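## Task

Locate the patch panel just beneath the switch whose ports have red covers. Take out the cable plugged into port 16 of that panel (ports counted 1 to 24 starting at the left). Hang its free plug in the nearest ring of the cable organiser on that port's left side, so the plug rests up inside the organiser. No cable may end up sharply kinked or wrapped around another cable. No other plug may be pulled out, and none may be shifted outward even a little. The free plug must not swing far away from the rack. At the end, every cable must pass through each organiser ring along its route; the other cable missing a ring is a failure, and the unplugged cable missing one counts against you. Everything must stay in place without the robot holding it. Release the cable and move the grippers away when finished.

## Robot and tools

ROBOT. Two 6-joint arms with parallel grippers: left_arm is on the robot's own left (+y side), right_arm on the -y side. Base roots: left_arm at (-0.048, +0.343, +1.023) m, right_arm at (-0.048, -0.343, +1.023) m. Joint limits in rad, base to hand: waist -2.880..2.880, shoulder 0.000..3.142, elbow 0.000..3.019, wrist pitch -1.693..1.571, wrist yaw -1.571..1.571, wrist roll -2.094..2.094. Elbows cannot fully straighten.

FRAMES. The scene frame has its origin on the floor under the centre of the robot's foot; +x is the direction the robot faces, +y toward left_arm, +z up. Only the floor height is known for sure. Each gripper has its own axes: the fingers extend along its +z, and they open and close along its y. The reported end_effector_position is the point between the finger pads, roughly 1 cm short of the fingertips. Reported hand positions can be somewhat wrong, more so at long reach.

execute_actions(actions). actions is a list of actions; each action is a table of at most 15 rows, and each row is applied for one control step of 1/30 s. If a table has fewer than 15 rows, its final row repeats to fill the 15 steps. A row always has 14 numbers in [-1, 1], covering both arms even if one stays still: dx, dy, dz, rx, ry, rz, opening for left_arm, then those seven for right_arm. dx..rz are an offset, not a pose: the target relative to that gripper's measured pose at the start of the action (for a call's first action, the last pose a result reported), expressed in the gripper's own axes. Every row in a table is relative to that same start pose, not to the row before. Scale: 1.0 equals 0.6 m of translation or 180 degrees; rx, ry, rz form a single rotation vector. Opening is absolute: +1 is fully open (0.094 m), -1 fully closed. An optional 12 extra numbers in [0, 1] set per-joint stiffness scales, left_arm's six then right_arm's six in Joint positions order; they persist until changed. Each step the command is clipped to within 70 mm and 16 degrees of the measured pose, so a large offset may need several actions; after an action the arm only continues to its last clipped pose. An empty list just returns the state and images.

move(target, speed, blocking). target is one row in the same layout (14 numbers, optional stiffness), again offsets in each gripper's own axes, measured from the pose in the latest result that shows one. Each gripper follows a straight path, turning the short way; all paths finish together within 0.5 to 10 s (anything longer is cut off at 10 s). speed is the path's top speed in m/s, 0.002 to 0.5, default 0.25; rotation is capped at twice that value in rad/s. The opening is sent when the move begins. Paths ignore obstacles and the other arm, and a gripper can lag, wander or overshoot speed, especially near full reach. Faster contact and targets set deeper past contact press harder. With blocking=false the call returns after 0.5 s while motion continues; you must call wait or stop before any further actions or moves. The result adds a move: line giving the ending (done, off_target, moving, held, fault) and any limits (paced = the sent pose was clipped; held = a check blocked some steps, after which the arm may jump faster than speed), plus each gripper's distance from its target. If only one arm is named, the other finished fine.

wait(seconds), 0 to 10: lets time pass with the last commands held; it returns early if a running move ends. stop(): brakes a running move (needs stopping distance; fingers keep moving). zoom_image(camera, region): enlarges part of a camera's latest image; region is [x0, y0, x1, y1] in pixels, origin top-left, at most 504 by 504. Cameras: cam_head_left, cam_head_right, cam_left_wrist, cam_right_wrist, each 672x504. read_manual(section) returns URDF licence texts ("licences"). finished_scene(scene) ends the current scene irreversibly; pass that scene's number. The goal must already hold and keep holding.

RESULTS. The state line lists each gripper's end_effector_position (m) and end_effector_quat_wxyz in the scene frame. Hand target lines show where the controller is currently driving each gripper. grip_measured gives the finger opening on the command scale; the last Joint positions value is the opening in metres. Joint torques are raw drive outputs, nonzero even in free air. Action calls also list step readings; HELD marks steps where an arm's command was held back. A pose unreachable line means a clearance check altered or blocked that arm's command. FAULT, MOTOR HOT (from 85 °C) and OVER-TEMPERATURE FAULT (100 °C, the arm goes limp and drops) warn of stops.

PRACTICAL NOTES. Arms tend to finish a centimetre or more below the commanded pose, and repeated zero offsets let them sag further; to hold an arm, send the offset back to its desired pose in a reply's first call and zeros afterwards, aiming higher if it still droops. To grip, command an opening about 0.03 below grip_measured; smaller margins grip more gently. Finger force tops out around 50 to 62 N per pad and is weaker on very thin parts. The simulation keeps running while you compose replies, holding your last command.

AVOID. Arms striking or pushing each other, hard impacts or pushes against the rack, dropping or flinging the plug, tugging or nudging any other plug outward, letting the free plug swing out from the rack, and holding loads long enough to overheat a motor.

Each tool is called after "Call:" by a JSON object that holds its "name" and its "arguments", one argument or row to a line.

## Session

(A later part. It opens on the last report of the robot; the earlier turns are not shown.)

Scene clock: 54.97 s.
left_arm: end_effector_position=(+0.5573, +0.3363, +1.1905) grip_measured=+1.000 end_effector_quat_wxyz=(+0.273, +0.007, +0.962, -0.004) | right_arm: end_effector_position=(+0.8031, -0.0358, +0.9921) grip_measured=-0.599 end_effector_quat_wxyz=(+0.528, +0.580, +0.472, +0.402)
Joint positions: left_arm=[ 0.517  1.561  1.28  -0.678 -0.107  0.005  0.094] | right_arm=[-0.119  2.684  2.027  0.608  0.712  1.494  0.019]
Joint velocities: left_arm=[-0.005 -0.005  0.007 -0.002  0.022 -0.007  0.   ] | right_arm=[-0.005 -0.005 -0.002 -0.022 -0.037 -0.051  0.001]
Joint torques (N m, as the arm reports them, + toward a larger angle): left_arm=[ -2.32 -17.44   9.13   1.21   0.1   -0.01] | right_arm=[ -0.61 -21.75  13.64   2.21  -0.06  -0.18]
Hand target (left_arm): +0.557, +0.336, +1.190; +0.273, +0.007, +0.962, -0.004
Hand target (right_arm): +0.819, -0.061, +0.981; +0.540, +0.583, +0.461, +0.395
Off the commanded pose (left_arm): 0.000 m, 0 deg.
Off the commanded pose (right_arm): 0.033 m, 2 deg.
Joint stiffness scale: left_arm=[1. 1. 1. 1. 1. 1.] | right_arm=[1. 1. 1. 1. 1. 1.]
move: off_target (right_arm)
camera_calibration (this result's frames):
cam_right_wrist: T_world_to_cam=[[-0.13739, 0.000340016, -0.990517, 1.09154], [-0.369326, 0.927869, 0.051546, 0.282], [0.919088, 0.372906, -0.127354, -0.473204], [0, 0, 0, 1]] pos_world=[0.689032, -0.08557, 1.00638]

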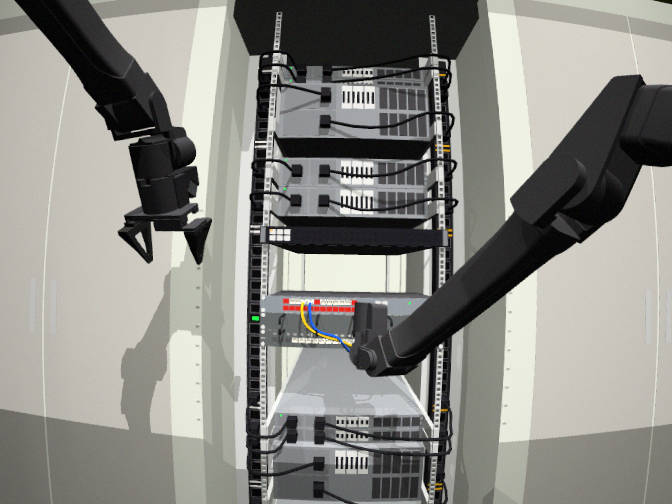

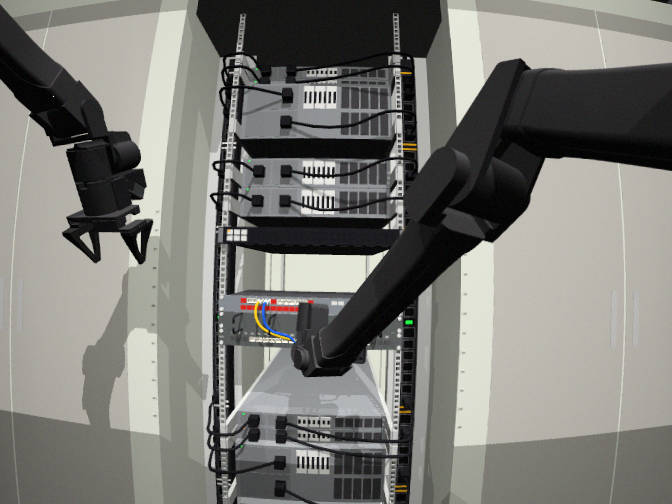

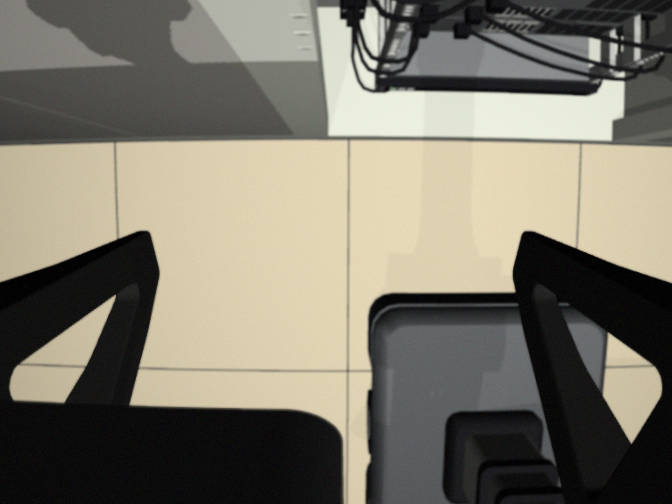

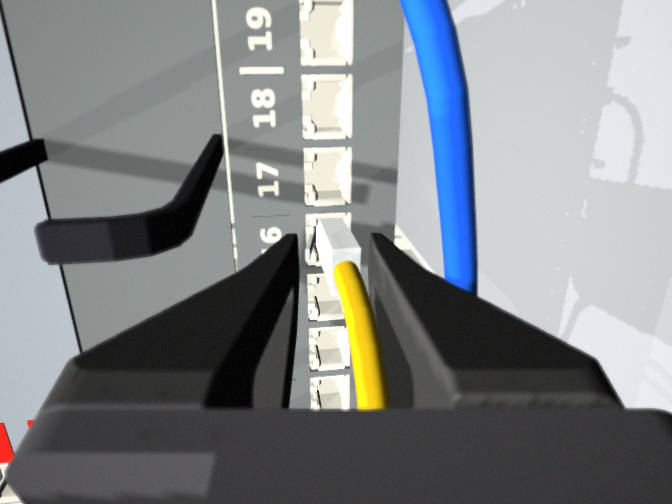

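Call:
{"name": "move", "arguments": {
  "target": [0,0,0,0,0,0,1,-0.022,-0.012,0.065,-0.01,-0.035,0,-0.6],
  "speed": 0.03
}}

Scene clock: 57.43 s.
left_arm: end_effector_position=(+0.5573, +0.3363, +1.1905) grip_measured=+1.000 end_effector_quat_wxyz=(+0.273, +0.007, +0.962, -0.004) | right_arm: end_effector_position=(+0.8049, -0.0391, +0.9942) grip_measured=-0.599 end_effector_quat_wxyz=(+0.555, +0.600, +0.434, +0.378)
Joint positions: left_arm=[ 0.517  1.561  1.28  -0.678 -0.107  0.005  0.094] | right_arm=[-0.106  2.728  2.108  0.609  0.832  1.485  0.019]
Joint velocities: left_arm=[-0.005 -0.005 -0.007  0.002 -0.007  0.022  0.   ] | right_arm=[ 0.005  0.005 -0.012 -0.017 -0.051 -0.051 -0.001]
Joint torques (N m, as the arm reports them, + toward a larger angle): left_arm=[ -2.39 -17.51   9.08   1.14   0.12   0.  ] | right_arm=[ -1.09 -19.83  17.69   0.99  -1.76  -0.32]
Hand target (left_arm): +0.557, +0.336, +1.190; +0.273, +0.007, +0.962, -0.004
Hand target (right_arm): +0.829, -0.060, +0.982; +0.561, +0.594, +0.437, +0.376
Off the commanded pose (left_arm): 0.000 m, 0 deg.
Off the commanded pose (right_arm): 0.039 m, 1 deg.
Joint stiffness scale: left_arm=[1. 1. 1. 1. 1. 1.] | right_arm=[1. 1. 1. 1. 1. 1.]
move: off_target (right_arm)
camera_calibration (this result's frames):
cam_right_wrist: T_world_to_cam=[[-0.114111, 0.0129402, -0.993384, 1.07854], [-0.26625, 0.962939, 0.043128, 0.212385], [0.957126, 0.26941, -0.106436, -0.528816], [0, 0, 0, 1]] pos_world=[0.685763, -0.076002, 1.00595]

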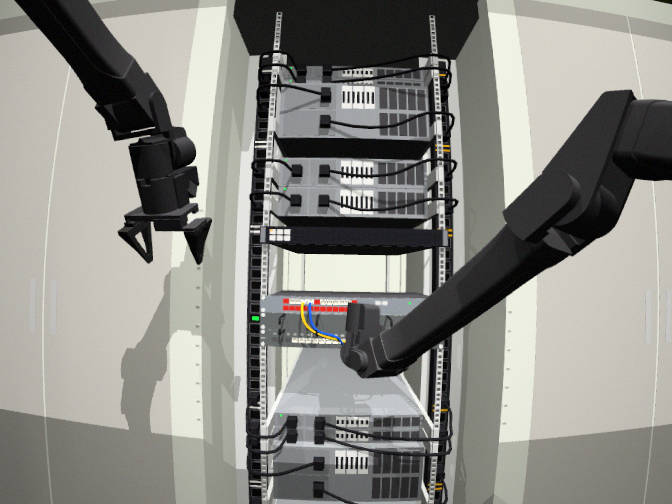

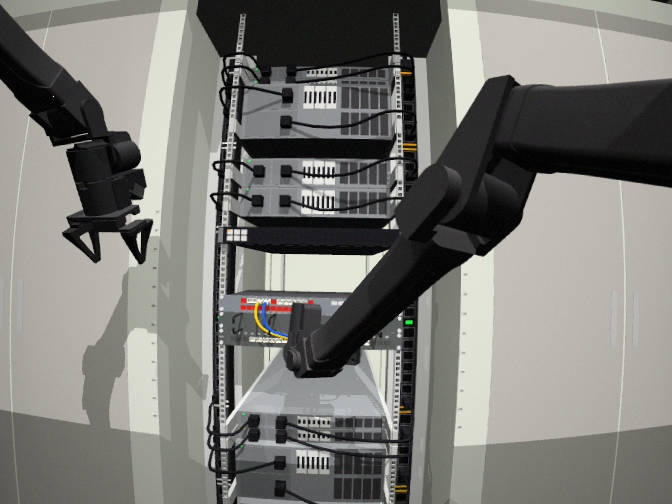

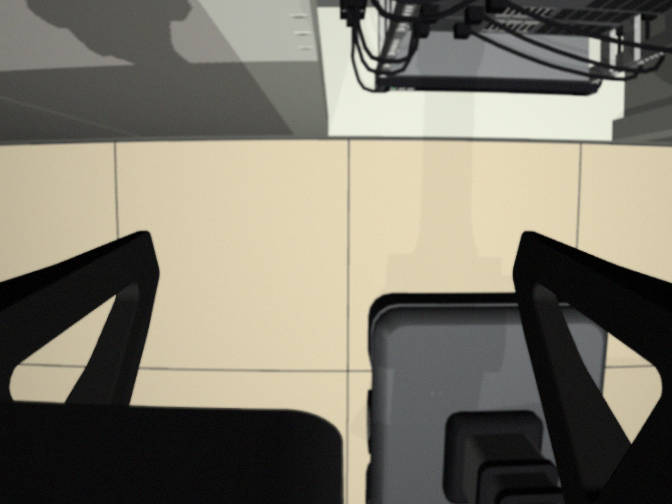

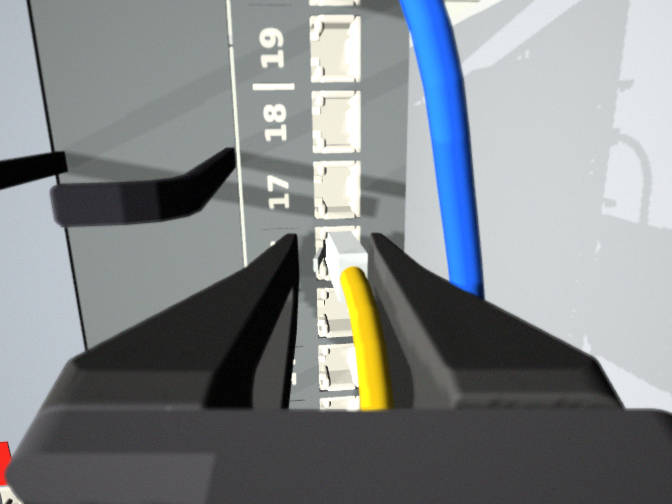

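Call:
{"name": "move", "arguments": {
  "target": [0,0,0,0,0,0,1,-0.03,-0.022,0.01,0,0.02,0,-0.6],
  "speed": 0.03
}}

Call:
{"name": "move", "arguments": {
  "target": [0,0,0,0,0,0,1,-0.015,-0.012,0.055,0,0,0,-0.6],
  "speed": 0.03
}}

Scene clock: 59.00 s.
left_arm: end_effector_position=(+0.5573, +0.3363, +1.1905) grip_measured=+1.000 end_effector_quat_wxyz=(+0.273, +0.007, +0.962, -0.004) | right_arm: end_effector_position=(+0.8005, -0.0357, +0.9935) grip_measured=-0.599 end_effector_quat_wxyz=(+0.539, +0.582, +0.453, +0.407)
Joint positions: left_arm=[ 0.517  1.561  1.28  -0.678 -0.107  0.005  0.094] | right_arm=[-0.113  2.699  2.036  0.657  0.741  1.485  0.019]
Joint velocities: left_arm=[ 0.005 -0.005 -0.002  0.007  0.007  0.051  0.   ] | right_arm=[-0.015 -0.024 -0.007 -0.012 -0.037  0.022 -0.   ]
Joint torques (N m, as the arm reports them, + toward a larger angle): left_arm=[ -2.31 -17.38   9.1    1.17   0.11   0.  ] | right_arm=[  0.08 -23.07   8.13   2.02  -0.11  -0.03]
Hand target (left_arm): +0.557, +0.336, +1.190; +0.273, +0.007, +0.962, -0.004
Hand target (right_arm): +0.803, -0.057, +0.981; +0.541, +0.588, +0.451, +0.397
Off the commanded pose (left_arm): 0.000 m, 0 deg.
Off the commanded pose (right_arm): 0.026 m, 1 deg.
Joint stiffness scale: left_arm=[1. 1. 1. 1. 1. 1.] | right_arm=[1. 1. 1. 1. 1. 1.]
move: off_target (right_arm)
camera_calibration (this result's frames):
cam_right_wrist: T_world_to_cam=[[-0.103023, 0.012179, -0.994604, 1.06959], [-0.345866, 0.937091, 0.0473001, 0.266664], [0.932611, 0.348873, -0.0923294, -0.517096], [0, 0, 0, 1]] pos_world=[0.684671, -0.0825139, 1.00346]

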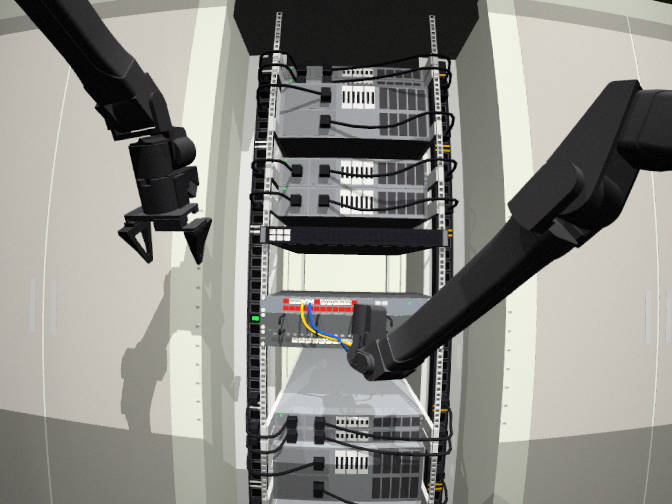

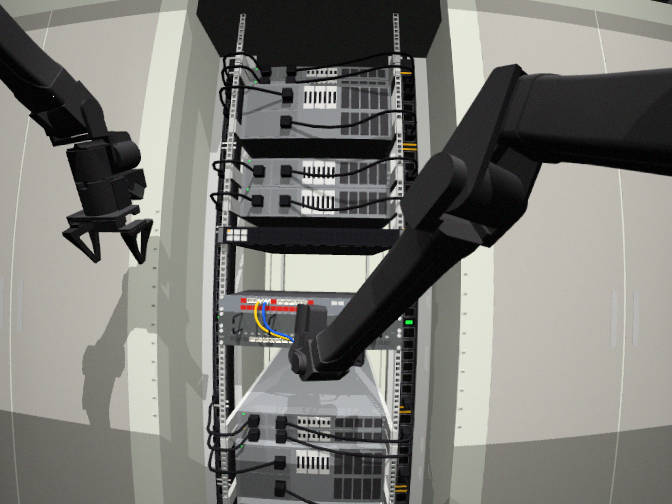

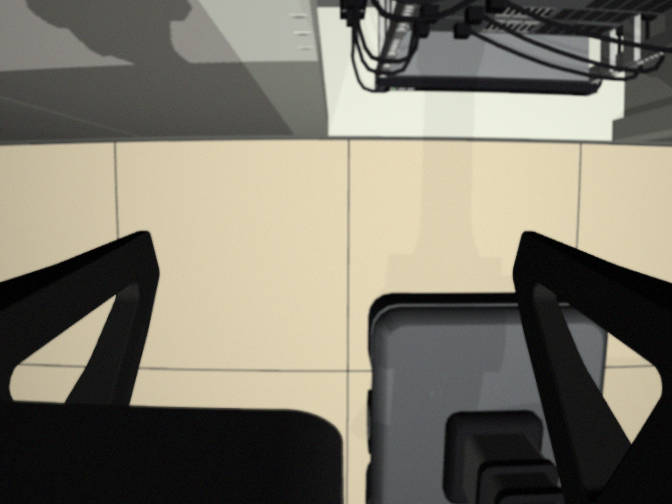

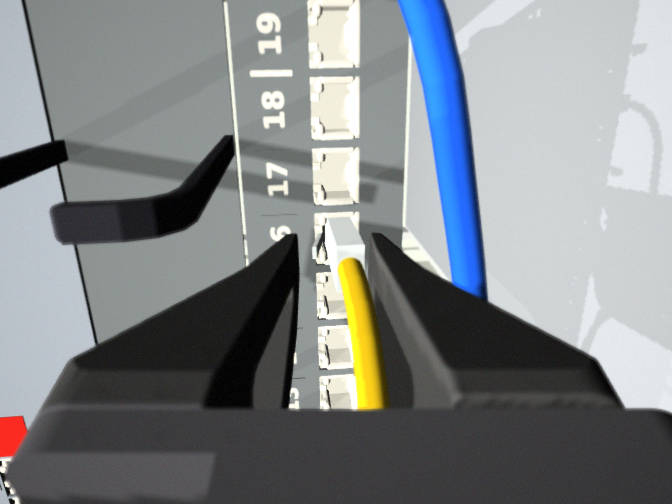

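Scene clock: 60.40 s.
left_arm: end_effector_position=(+0.5573, +0.3363, +1.1905) grip_measured=+1.000 end_effector_quat_wxyz=(+0.273, +0.007, +0.962, -0.004) | right_arm: end_effector_position=(+0.8047, -0.0345, +0.9952) grip_measured=-0.599 end_effector_quat_wxyz=(+0.535, +0.579, +0.459, +0.410)
Joint positions: left_arm=[ 0.517  1.561  1.28  -0.678 -0.107  0.005  0.094] | right_arm=[-0.116  2.7    2.047  0.641  0.722  1.485  0.019]
Joint velocities: left_arm=[-0.015 -0.005 -0.007 -0.002 -0.081 -0.037  0.   ] | right_arm=[-0.015 -0.005  0.002 -0.012 -0.037 -0.022 -0.   ]
Joint torques (N m, as the arm reports them, + toward a larger angle): left_arm=[ -2.32 -17.42   9.1    1.23   0.11  -0.01] | right_arm=[ -0.65 -20.49  15.89   0.89  -0.76  -0.07]
Hand target (left_arm): +0.557, +0.336, +1.190; +0.273, +0.007, +0.962, -0.004
Hand target (right_arm): +0.825, -0.055, +0.985; +0.539, +0.582, +0.454, +0.407
Off the commanded pose (left_arm): 0.000 m, 0 deg.
Off the commanded pose (right_arm): 0.033 m, 1 deg.
Joint stiffness scale: left_arm=[1. 1. 1. 1. 1. 1.] | right_arm=[1. 1. 1. 1. 1. 1.]
move: off_target (right_arm)
camera_calibration (this result's frames):
cam_right_wrist: T_world_to_cam=[[-0.10655, 0.00920052, -0.994265, 1.07411], [-0.360426, 0.931591, 0.0472456, 0.278528], [0.926682, 0.363393, -0.0959453, -0.512456], [0, 0, 0, 1]] pos_world=[0.68972, -0.0831337, 1.00562]

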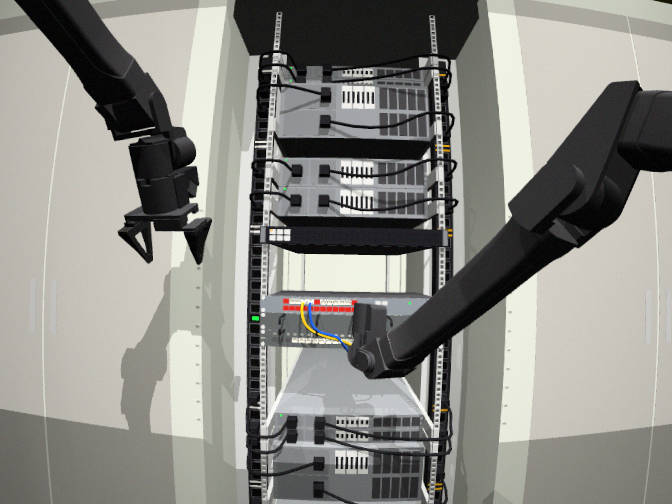

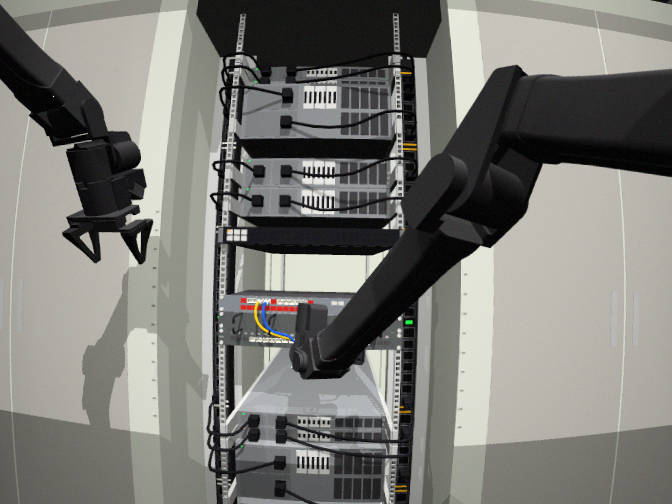

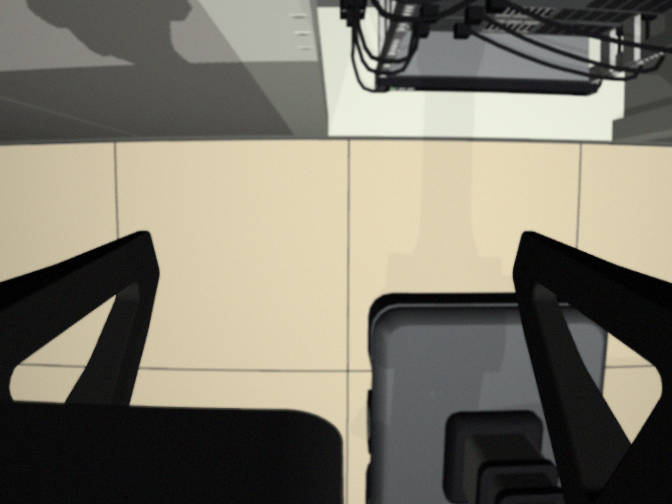

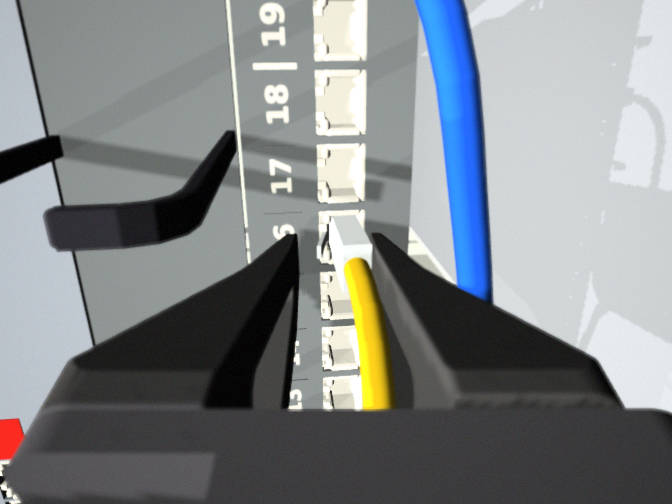

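Call:
{"name": "move", "arguments": {
  "target": [0,0,0,0,0,0,1,-0.055,-0.028,0.01,0,0,0,-0.58],
  "speed": 0.03
}}

Scene clock: 62.50 s.
left_arm: end_effector_position=(+0.5573, +0.3363, +1.1905) grip_measured=+1.000 end_effector_quat_wxyz=(+0.273, +0.007, +0.962, -0.004) | right_arm: end_effector_position=(+0.7977, -0.0400, +0.9937) grip_measured=-0.582 end_effector_quat_wxyz=(+0.531, +0.571, +0.461, +0.424)
Joint positions: left_arm=[ 0.517  1.561  1.28  -0.678 -0.107  0.005  0.094] | right_arm=[-0.124  2.678  1.984  0.698  0.685  1.485  0.02 ]
Joint velocities: left_arm=[-0.005 -0.015  0.002  0.007 -0.081 -0.081  0.   ] | right_arm=[ 0.005 -0.005 -0.002 -0.002 -0.007  0.022 -0.001]
Joint torques (N m, as the arm reports them, + toward a larger angle): left_arm=[ -2.4  -17.46   9.14   1.2    0.11  -0.02] | right_arm=[ -0.95 -22.8    7.7    2.14   0.    -0.07]
Hand target (left_arm): +0.557, +0.336, +1.190; +0.273, +0.007, +0.962, -0.004
Hand target (right_arm): +0.801, -0.067, +0.978; +0.535, +0.579, +0.459, +0.410
Off the commanded pose (left_arm): 0.000 m, 0 deg.
Off the commanded pose (right_arm): 0.032 m, 2 deg.
Joint stiffness scale: left_arm=[1. 1. 1. 1. 1. 1.] | right_arm=[1. 1. 1. 1. 1. 1.]
move: off_target (right_arm)
camera_calibration (this result's frames):
cam_right_wrist: T_world_to_cam=[[-0.091028, 0.0149983, -0.995735, 1.06118], [-0.387404, 0.920592, 0.0492822, 0.300228], [0.917405, 0.390238, -0.0779892, -0.513421], [0, 0, 0, 1]] pos_world=[0.683921, -0.0919465, 1.00181]

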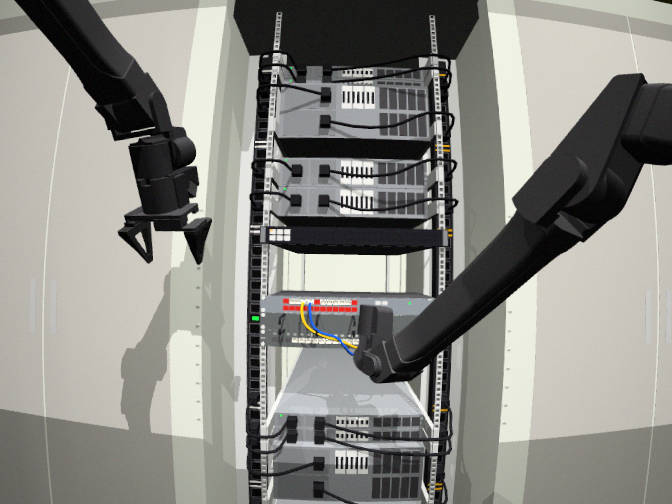

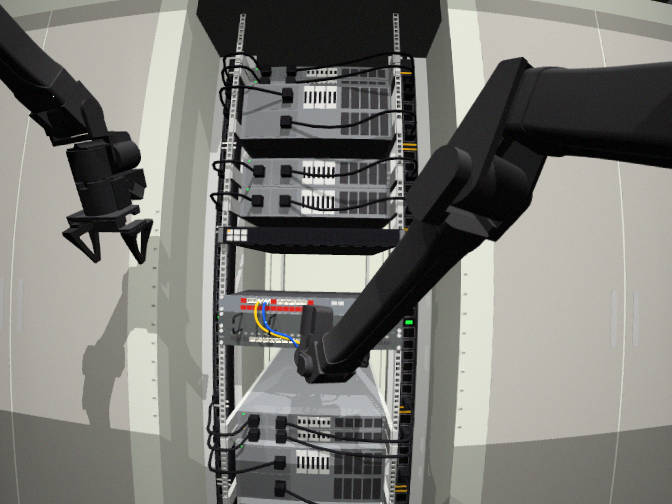

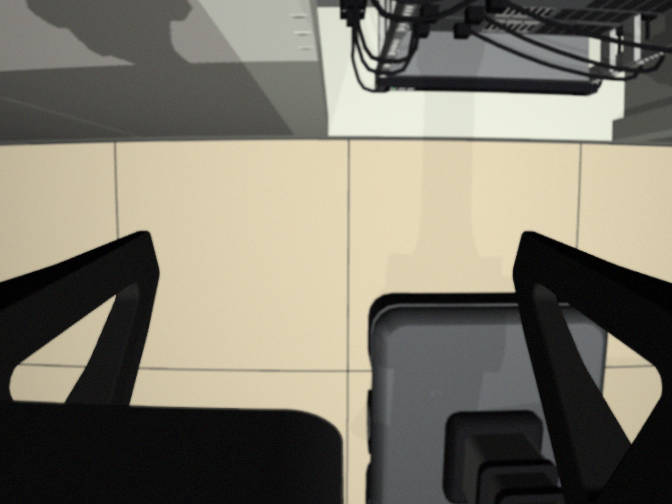

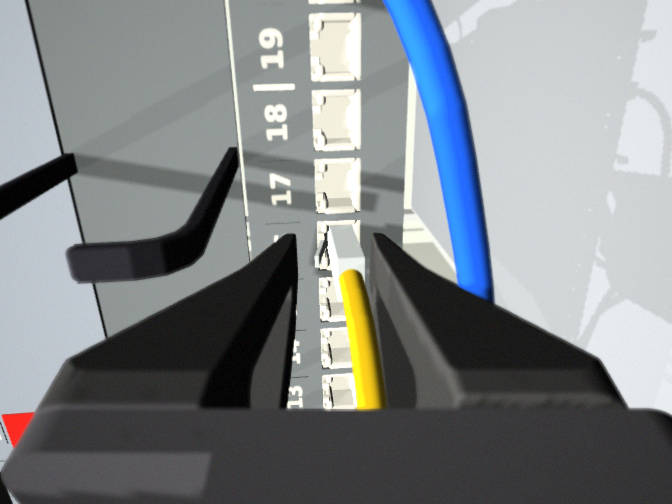

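Call:
{"name": "move", "arguments": {
  "target": [0,0,0,0,0,0,1,-0.035,-0.03,0.07,0.01,-0.01,0,-0.58],
  "speed": 0.03
}}

Scene clock: 64.57 s.
left_arm: end_effector_position=(+0.5573, +0.3363, +1.1905) grip_measured=+1.000 end_effector_quat_wxyz=(+0.273, +0.007, +0.962, -0.004) | right_arm: end_effector_position=(+0.8050, -0.0391, +0.9950) grip_measured=-0.581 end_effector_quat_wxyz=(+0.526, +0.574, +0.469, +0.418)
Joint positions: left_arm=[ 0.517  1.561  1.28  -0.678 -0.107  0.005  0.094] | right_arm=[-0.127  2.681  2.014  0.645  0.679  1.494  0.02 ]
Joint velocities: left_arm=[-0.005  0.005  0.007 -0.012 -0.022  0.007  0.   ] | right_arm=[-0.005 -0.005 -0.017 -0.007 -0.022  0.037 -0.   ]
Joint torques (N m, as the arm reports them, + toward a larger angle): left_arm=[ -2.44 -17.35   9.16   1.17   0.1   -0.01] | right_arm=[ -1.78 -19.85  15.48   0.75  -0.43   0.07]
Hand target (left_arm): +0.557, +0.336, +1.190; +0.273, +0.007, +0.962, -0.004
Hand target (right_arm): +0.826, -0.071, +0.974; +0.529, +0.586, +0.460, +0.408
Off the commanded pose (left_arm): 0.000 m, 0 deg.
Off the commanded pose (right_arm): 0.047 m, 2 deg.
Joint stiffness scale: left_arm=[1. 1. 1. 1. 1. 1.] | right_arm=[1. 1. 1. 1. 1. 1.]
move: off_target (right_arm)
camera_calibration (this result's frames):
cam_right_wrist: T_world_to_cam=[[-0.111998, 0.0118156, -0.993638, 1.0778], [-0.390337, 0.919032, 0.0549254, 0.298869], [0.913834, 0.394005, -0.0983179, -0.497195], [0, 0, 0, 1]] pos_world=[0.691725, -0.0915084, 1.00565]

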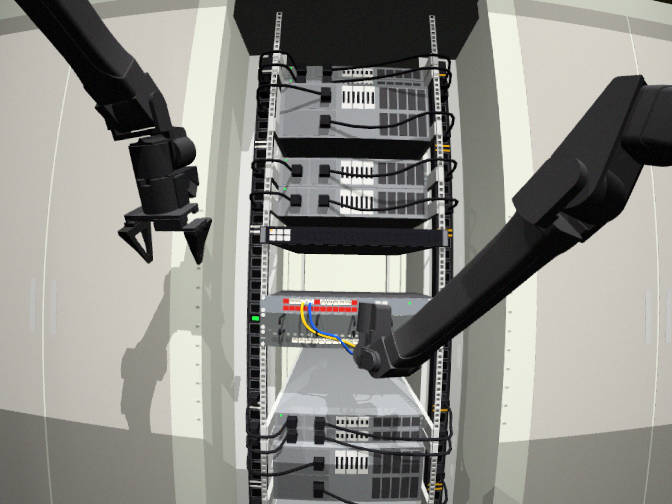

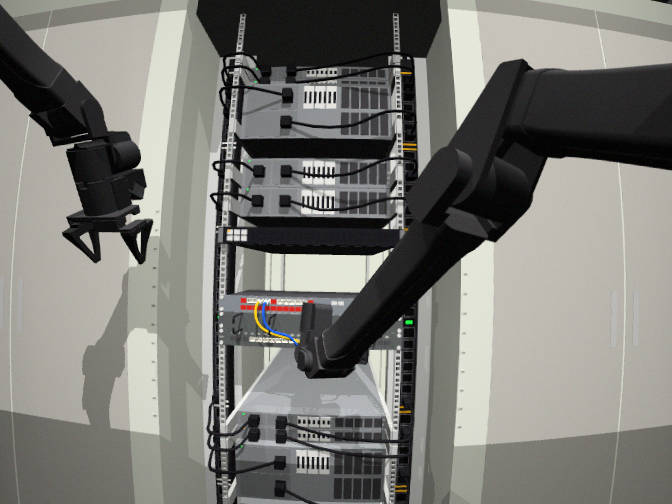

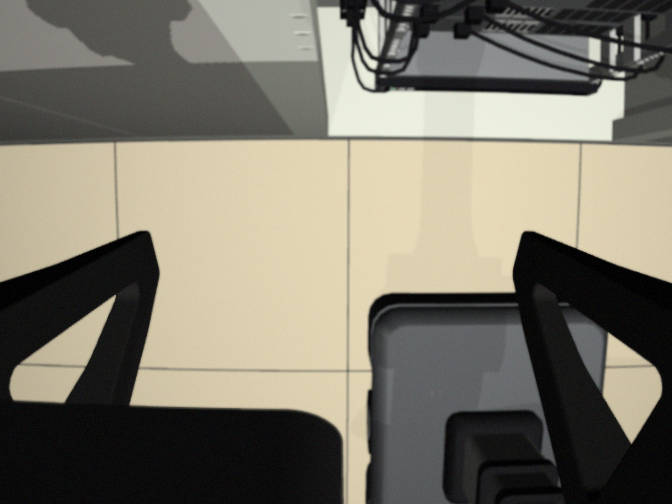

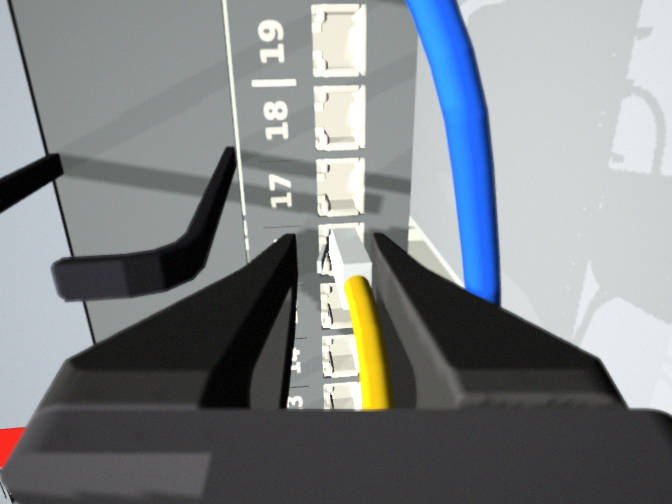

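Call:
{"name": "move", "arguments": {
  "target": [0,0,0,0,0,0,1,-0.03,-0.03,0.03,0,0,0,-0.86],
  "speed": 0.03
}}

Call:
{"name": "zoom_image", "arguments": {
  "camera": "cam_right_wrist",
  "region": [240, 170, 440, 340]
}}

Scene clock: 66.17 s.
left_arm: end_effector_position=(+0.5573, +0.3363, +1.1905) grip_measured=+1.000 end_effector_quat_wxyz=(+0.273, +0.007, +0.962, -0.004) | right_arm: end_effector_position=(+0.8044, -0.0381, +0.9930) grip_measured=-0.850 end_effector_quat_wxyz=(+0.524, +0.572, +0.469, +0.421)
Joint positions: left_arm=[ 0.517  1.561  1.28  -0.678 -0.107  0.005  0.094] | right_arm=[-0.127  2.684  2.013  0.653  0.672  1.494  0.007]
Joint velocities: left_arm=[-0.005 -0.015  0.012  0.012 -0.007  0.022  0.   ] | right_arm=[-0.015 -0.005 -0.012 -0.017  0.007  0.022 -0.001]
Joint torques (N m, as the arm reports them, + toward a larger angle): left_arm=[ -2.36 -17.32   9.13   1.21   0.09  -0.01] | right_arm=[ -0.63 -21.43  11.08   2.    -1.12  -0.07]
Hand target (left_arm): +0.557, +0.336, +1.190; +0.273, +0.007, +0.962, -0.004
Hand target (right_arm): +0.815, -0.061, +0.976; +0.526, +0.574, +0.469, +0.418
Off the commanded pose (left_arm): 0.000 m, 0 deg.
Off the commanded pose (right_arm): 0.031 m, 0 deg.
Joint stiffness scale: left_arm=[1. 1. 1. 1. 1. 1.] | right_arm=[1. 1. 1. 1. 1. 1.]
move: off_target (right_arm)
camera_calibration (this result's frames):
cam_right_wrist: T_world_to_cam=[[-0.108727, 0.0133575, -0.993982, 1.07349], [-0.396439, 0.916371, 0.0556791, 0.301896], [0.9116, 0.400107, -0.0943389, -0.499167], [0, 0, 0, 1]] pos_world=[0.691441, -0.091268, 1.00313]

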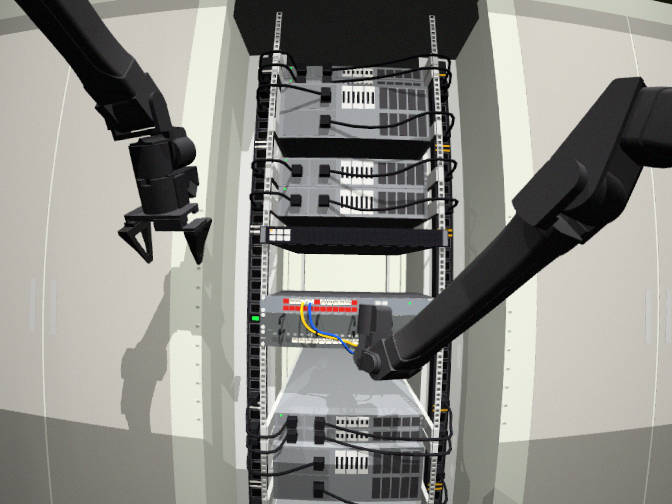

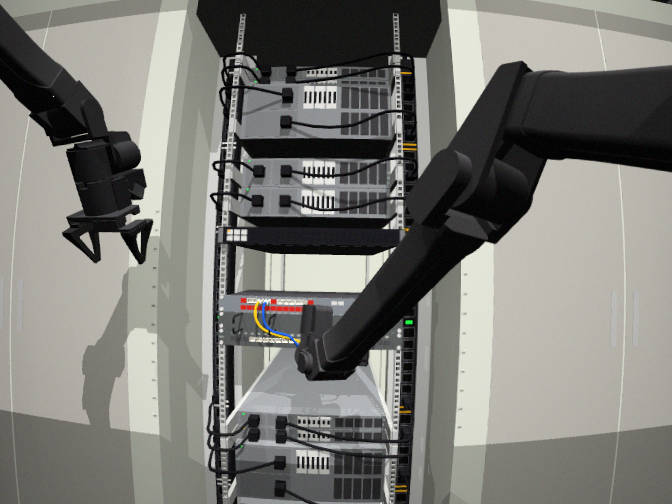

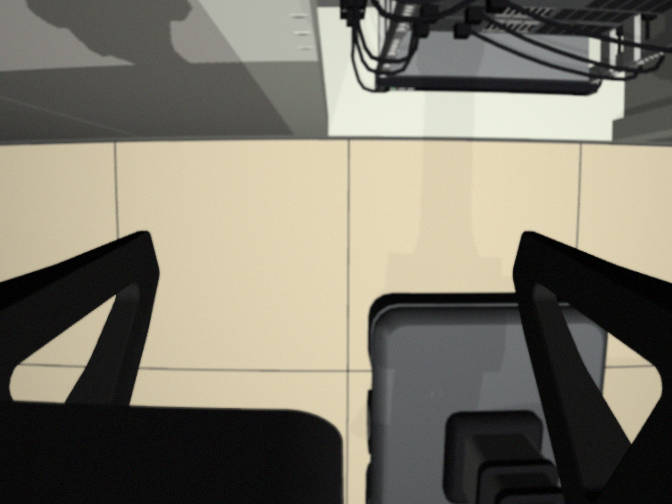

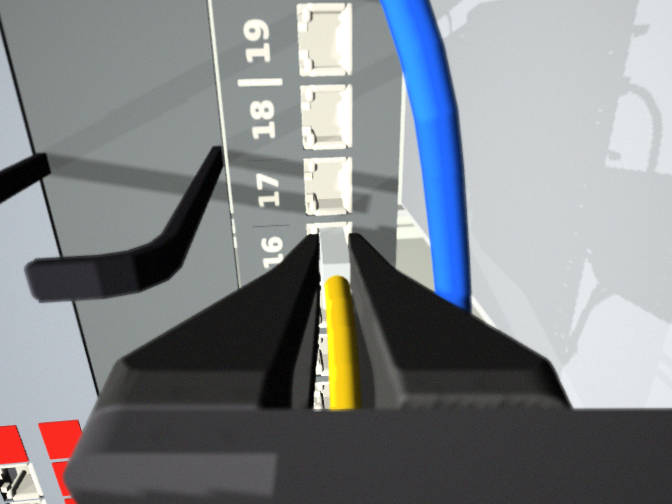

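Region (240, 170, 440, 340) of cam_right_wrist's 672x504 image, scaled by 2.520, with more detail than that image has; it fills the top 428 rows of this view, and the rest is white.

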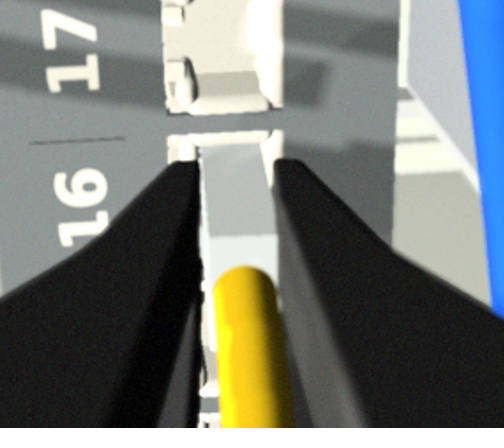

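Call:
{"name": "move", "arguments": {
  "target": [0,0,0,0,0,0,1,-0.02,-0.02,-0.045,0,0,0,-0.885],
  "speed": 0.015
}}

Scene clock: 68.87 s.
left_arm: end_effector_position=(+0.5573, +0.3363, +1.1905) grip_measured=+1.000 end_effector_quat_wxyz=(+0.273, +0.007, +0.962, -0.004) | right_arm: end_effector_position=(+0.7976, -0.0405, +0.9909) grip_measured=-0.871 end_effector_quat_wxyz=(+0.515, +0.561, +0.478, +0.436)
Joint positions: left_arm=[ 0.517  1.561  1.28  -0.678 -0.107  0.005  0.094] | right_arm=[-0.135  2.662  1.952  0.696  0.62   1.494  0.006]
Joint velocities: left_arm=[-0.015  0.005  0.002 -0.012 -0.066 -0.007  0.   ] | right_arm=[-0.005 -0.015 -0.017  0.002 -0.037 -0.007  0.001]
Joint torques (N m, as the arm reports them, + toward a larger angle): left_arm=[ -2.28 -17.32   9.13   1.23   0.09  -0.01] | right_arm=[  3.56 -24.18   3.26   3.46   2.7   -0.06]
Hand target (left_arm): +0.557, +0.336, +1.190; +0.273, +0.007, +0.962, -0.004
Hand target (right_arm): +0.777, -0.044, +0.983; +0.524, +0.572, +0.469, +0.421
Off the commanded pose (left_arm): 0.000 m, 0 deg.
Off the commanded pose (right_arm): 0.024 m, 3 deg.
Joint stiffness scale: left_arm=[1. 1. 1. 1. 1. 1.] | right_arm=[1. 1. 1. 1. 1. 1.]
move: off_target (right_arm)
camera_calibration (this result's frames):
cam_right_wrist: T_world_to_cam=[[-0.101498, 0.0142458, -0.994734, 1.06569], [-0.436987, 0.897632, 0.0574431, 0.331274], [0.893723, 0.440516, -0.0848822, -0.48566], [0, 0, 0, 1]] pos_world=[0.686973, -0.0986029, 0.999823]

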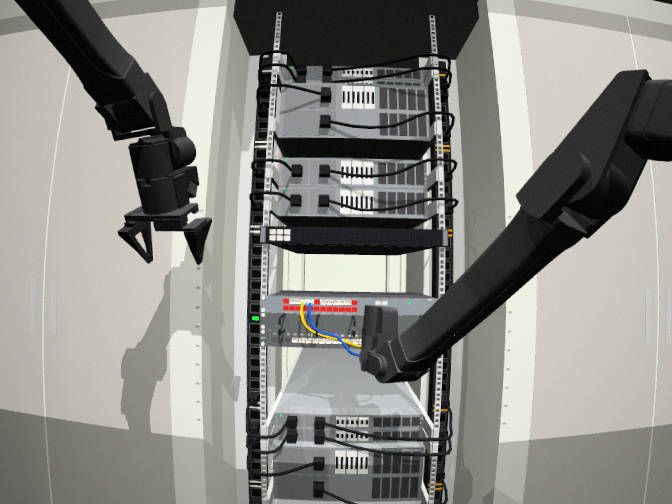

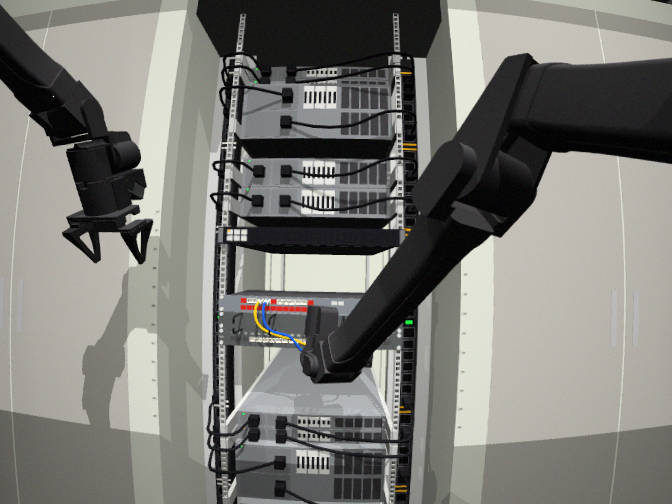

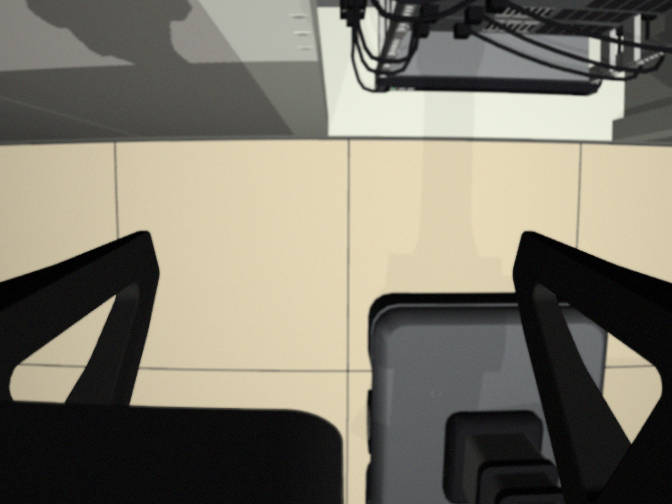

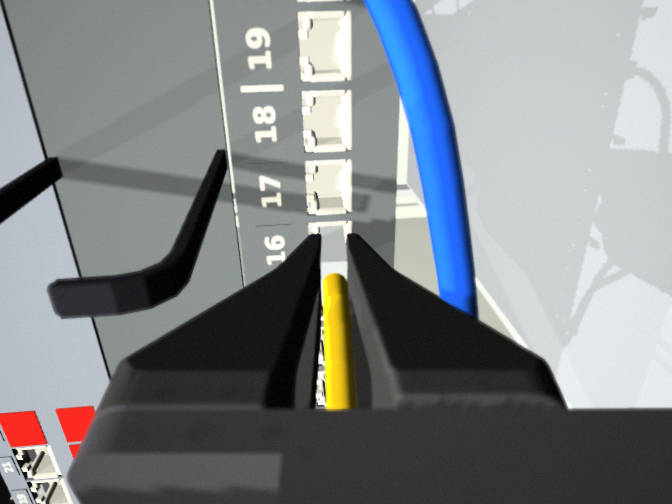

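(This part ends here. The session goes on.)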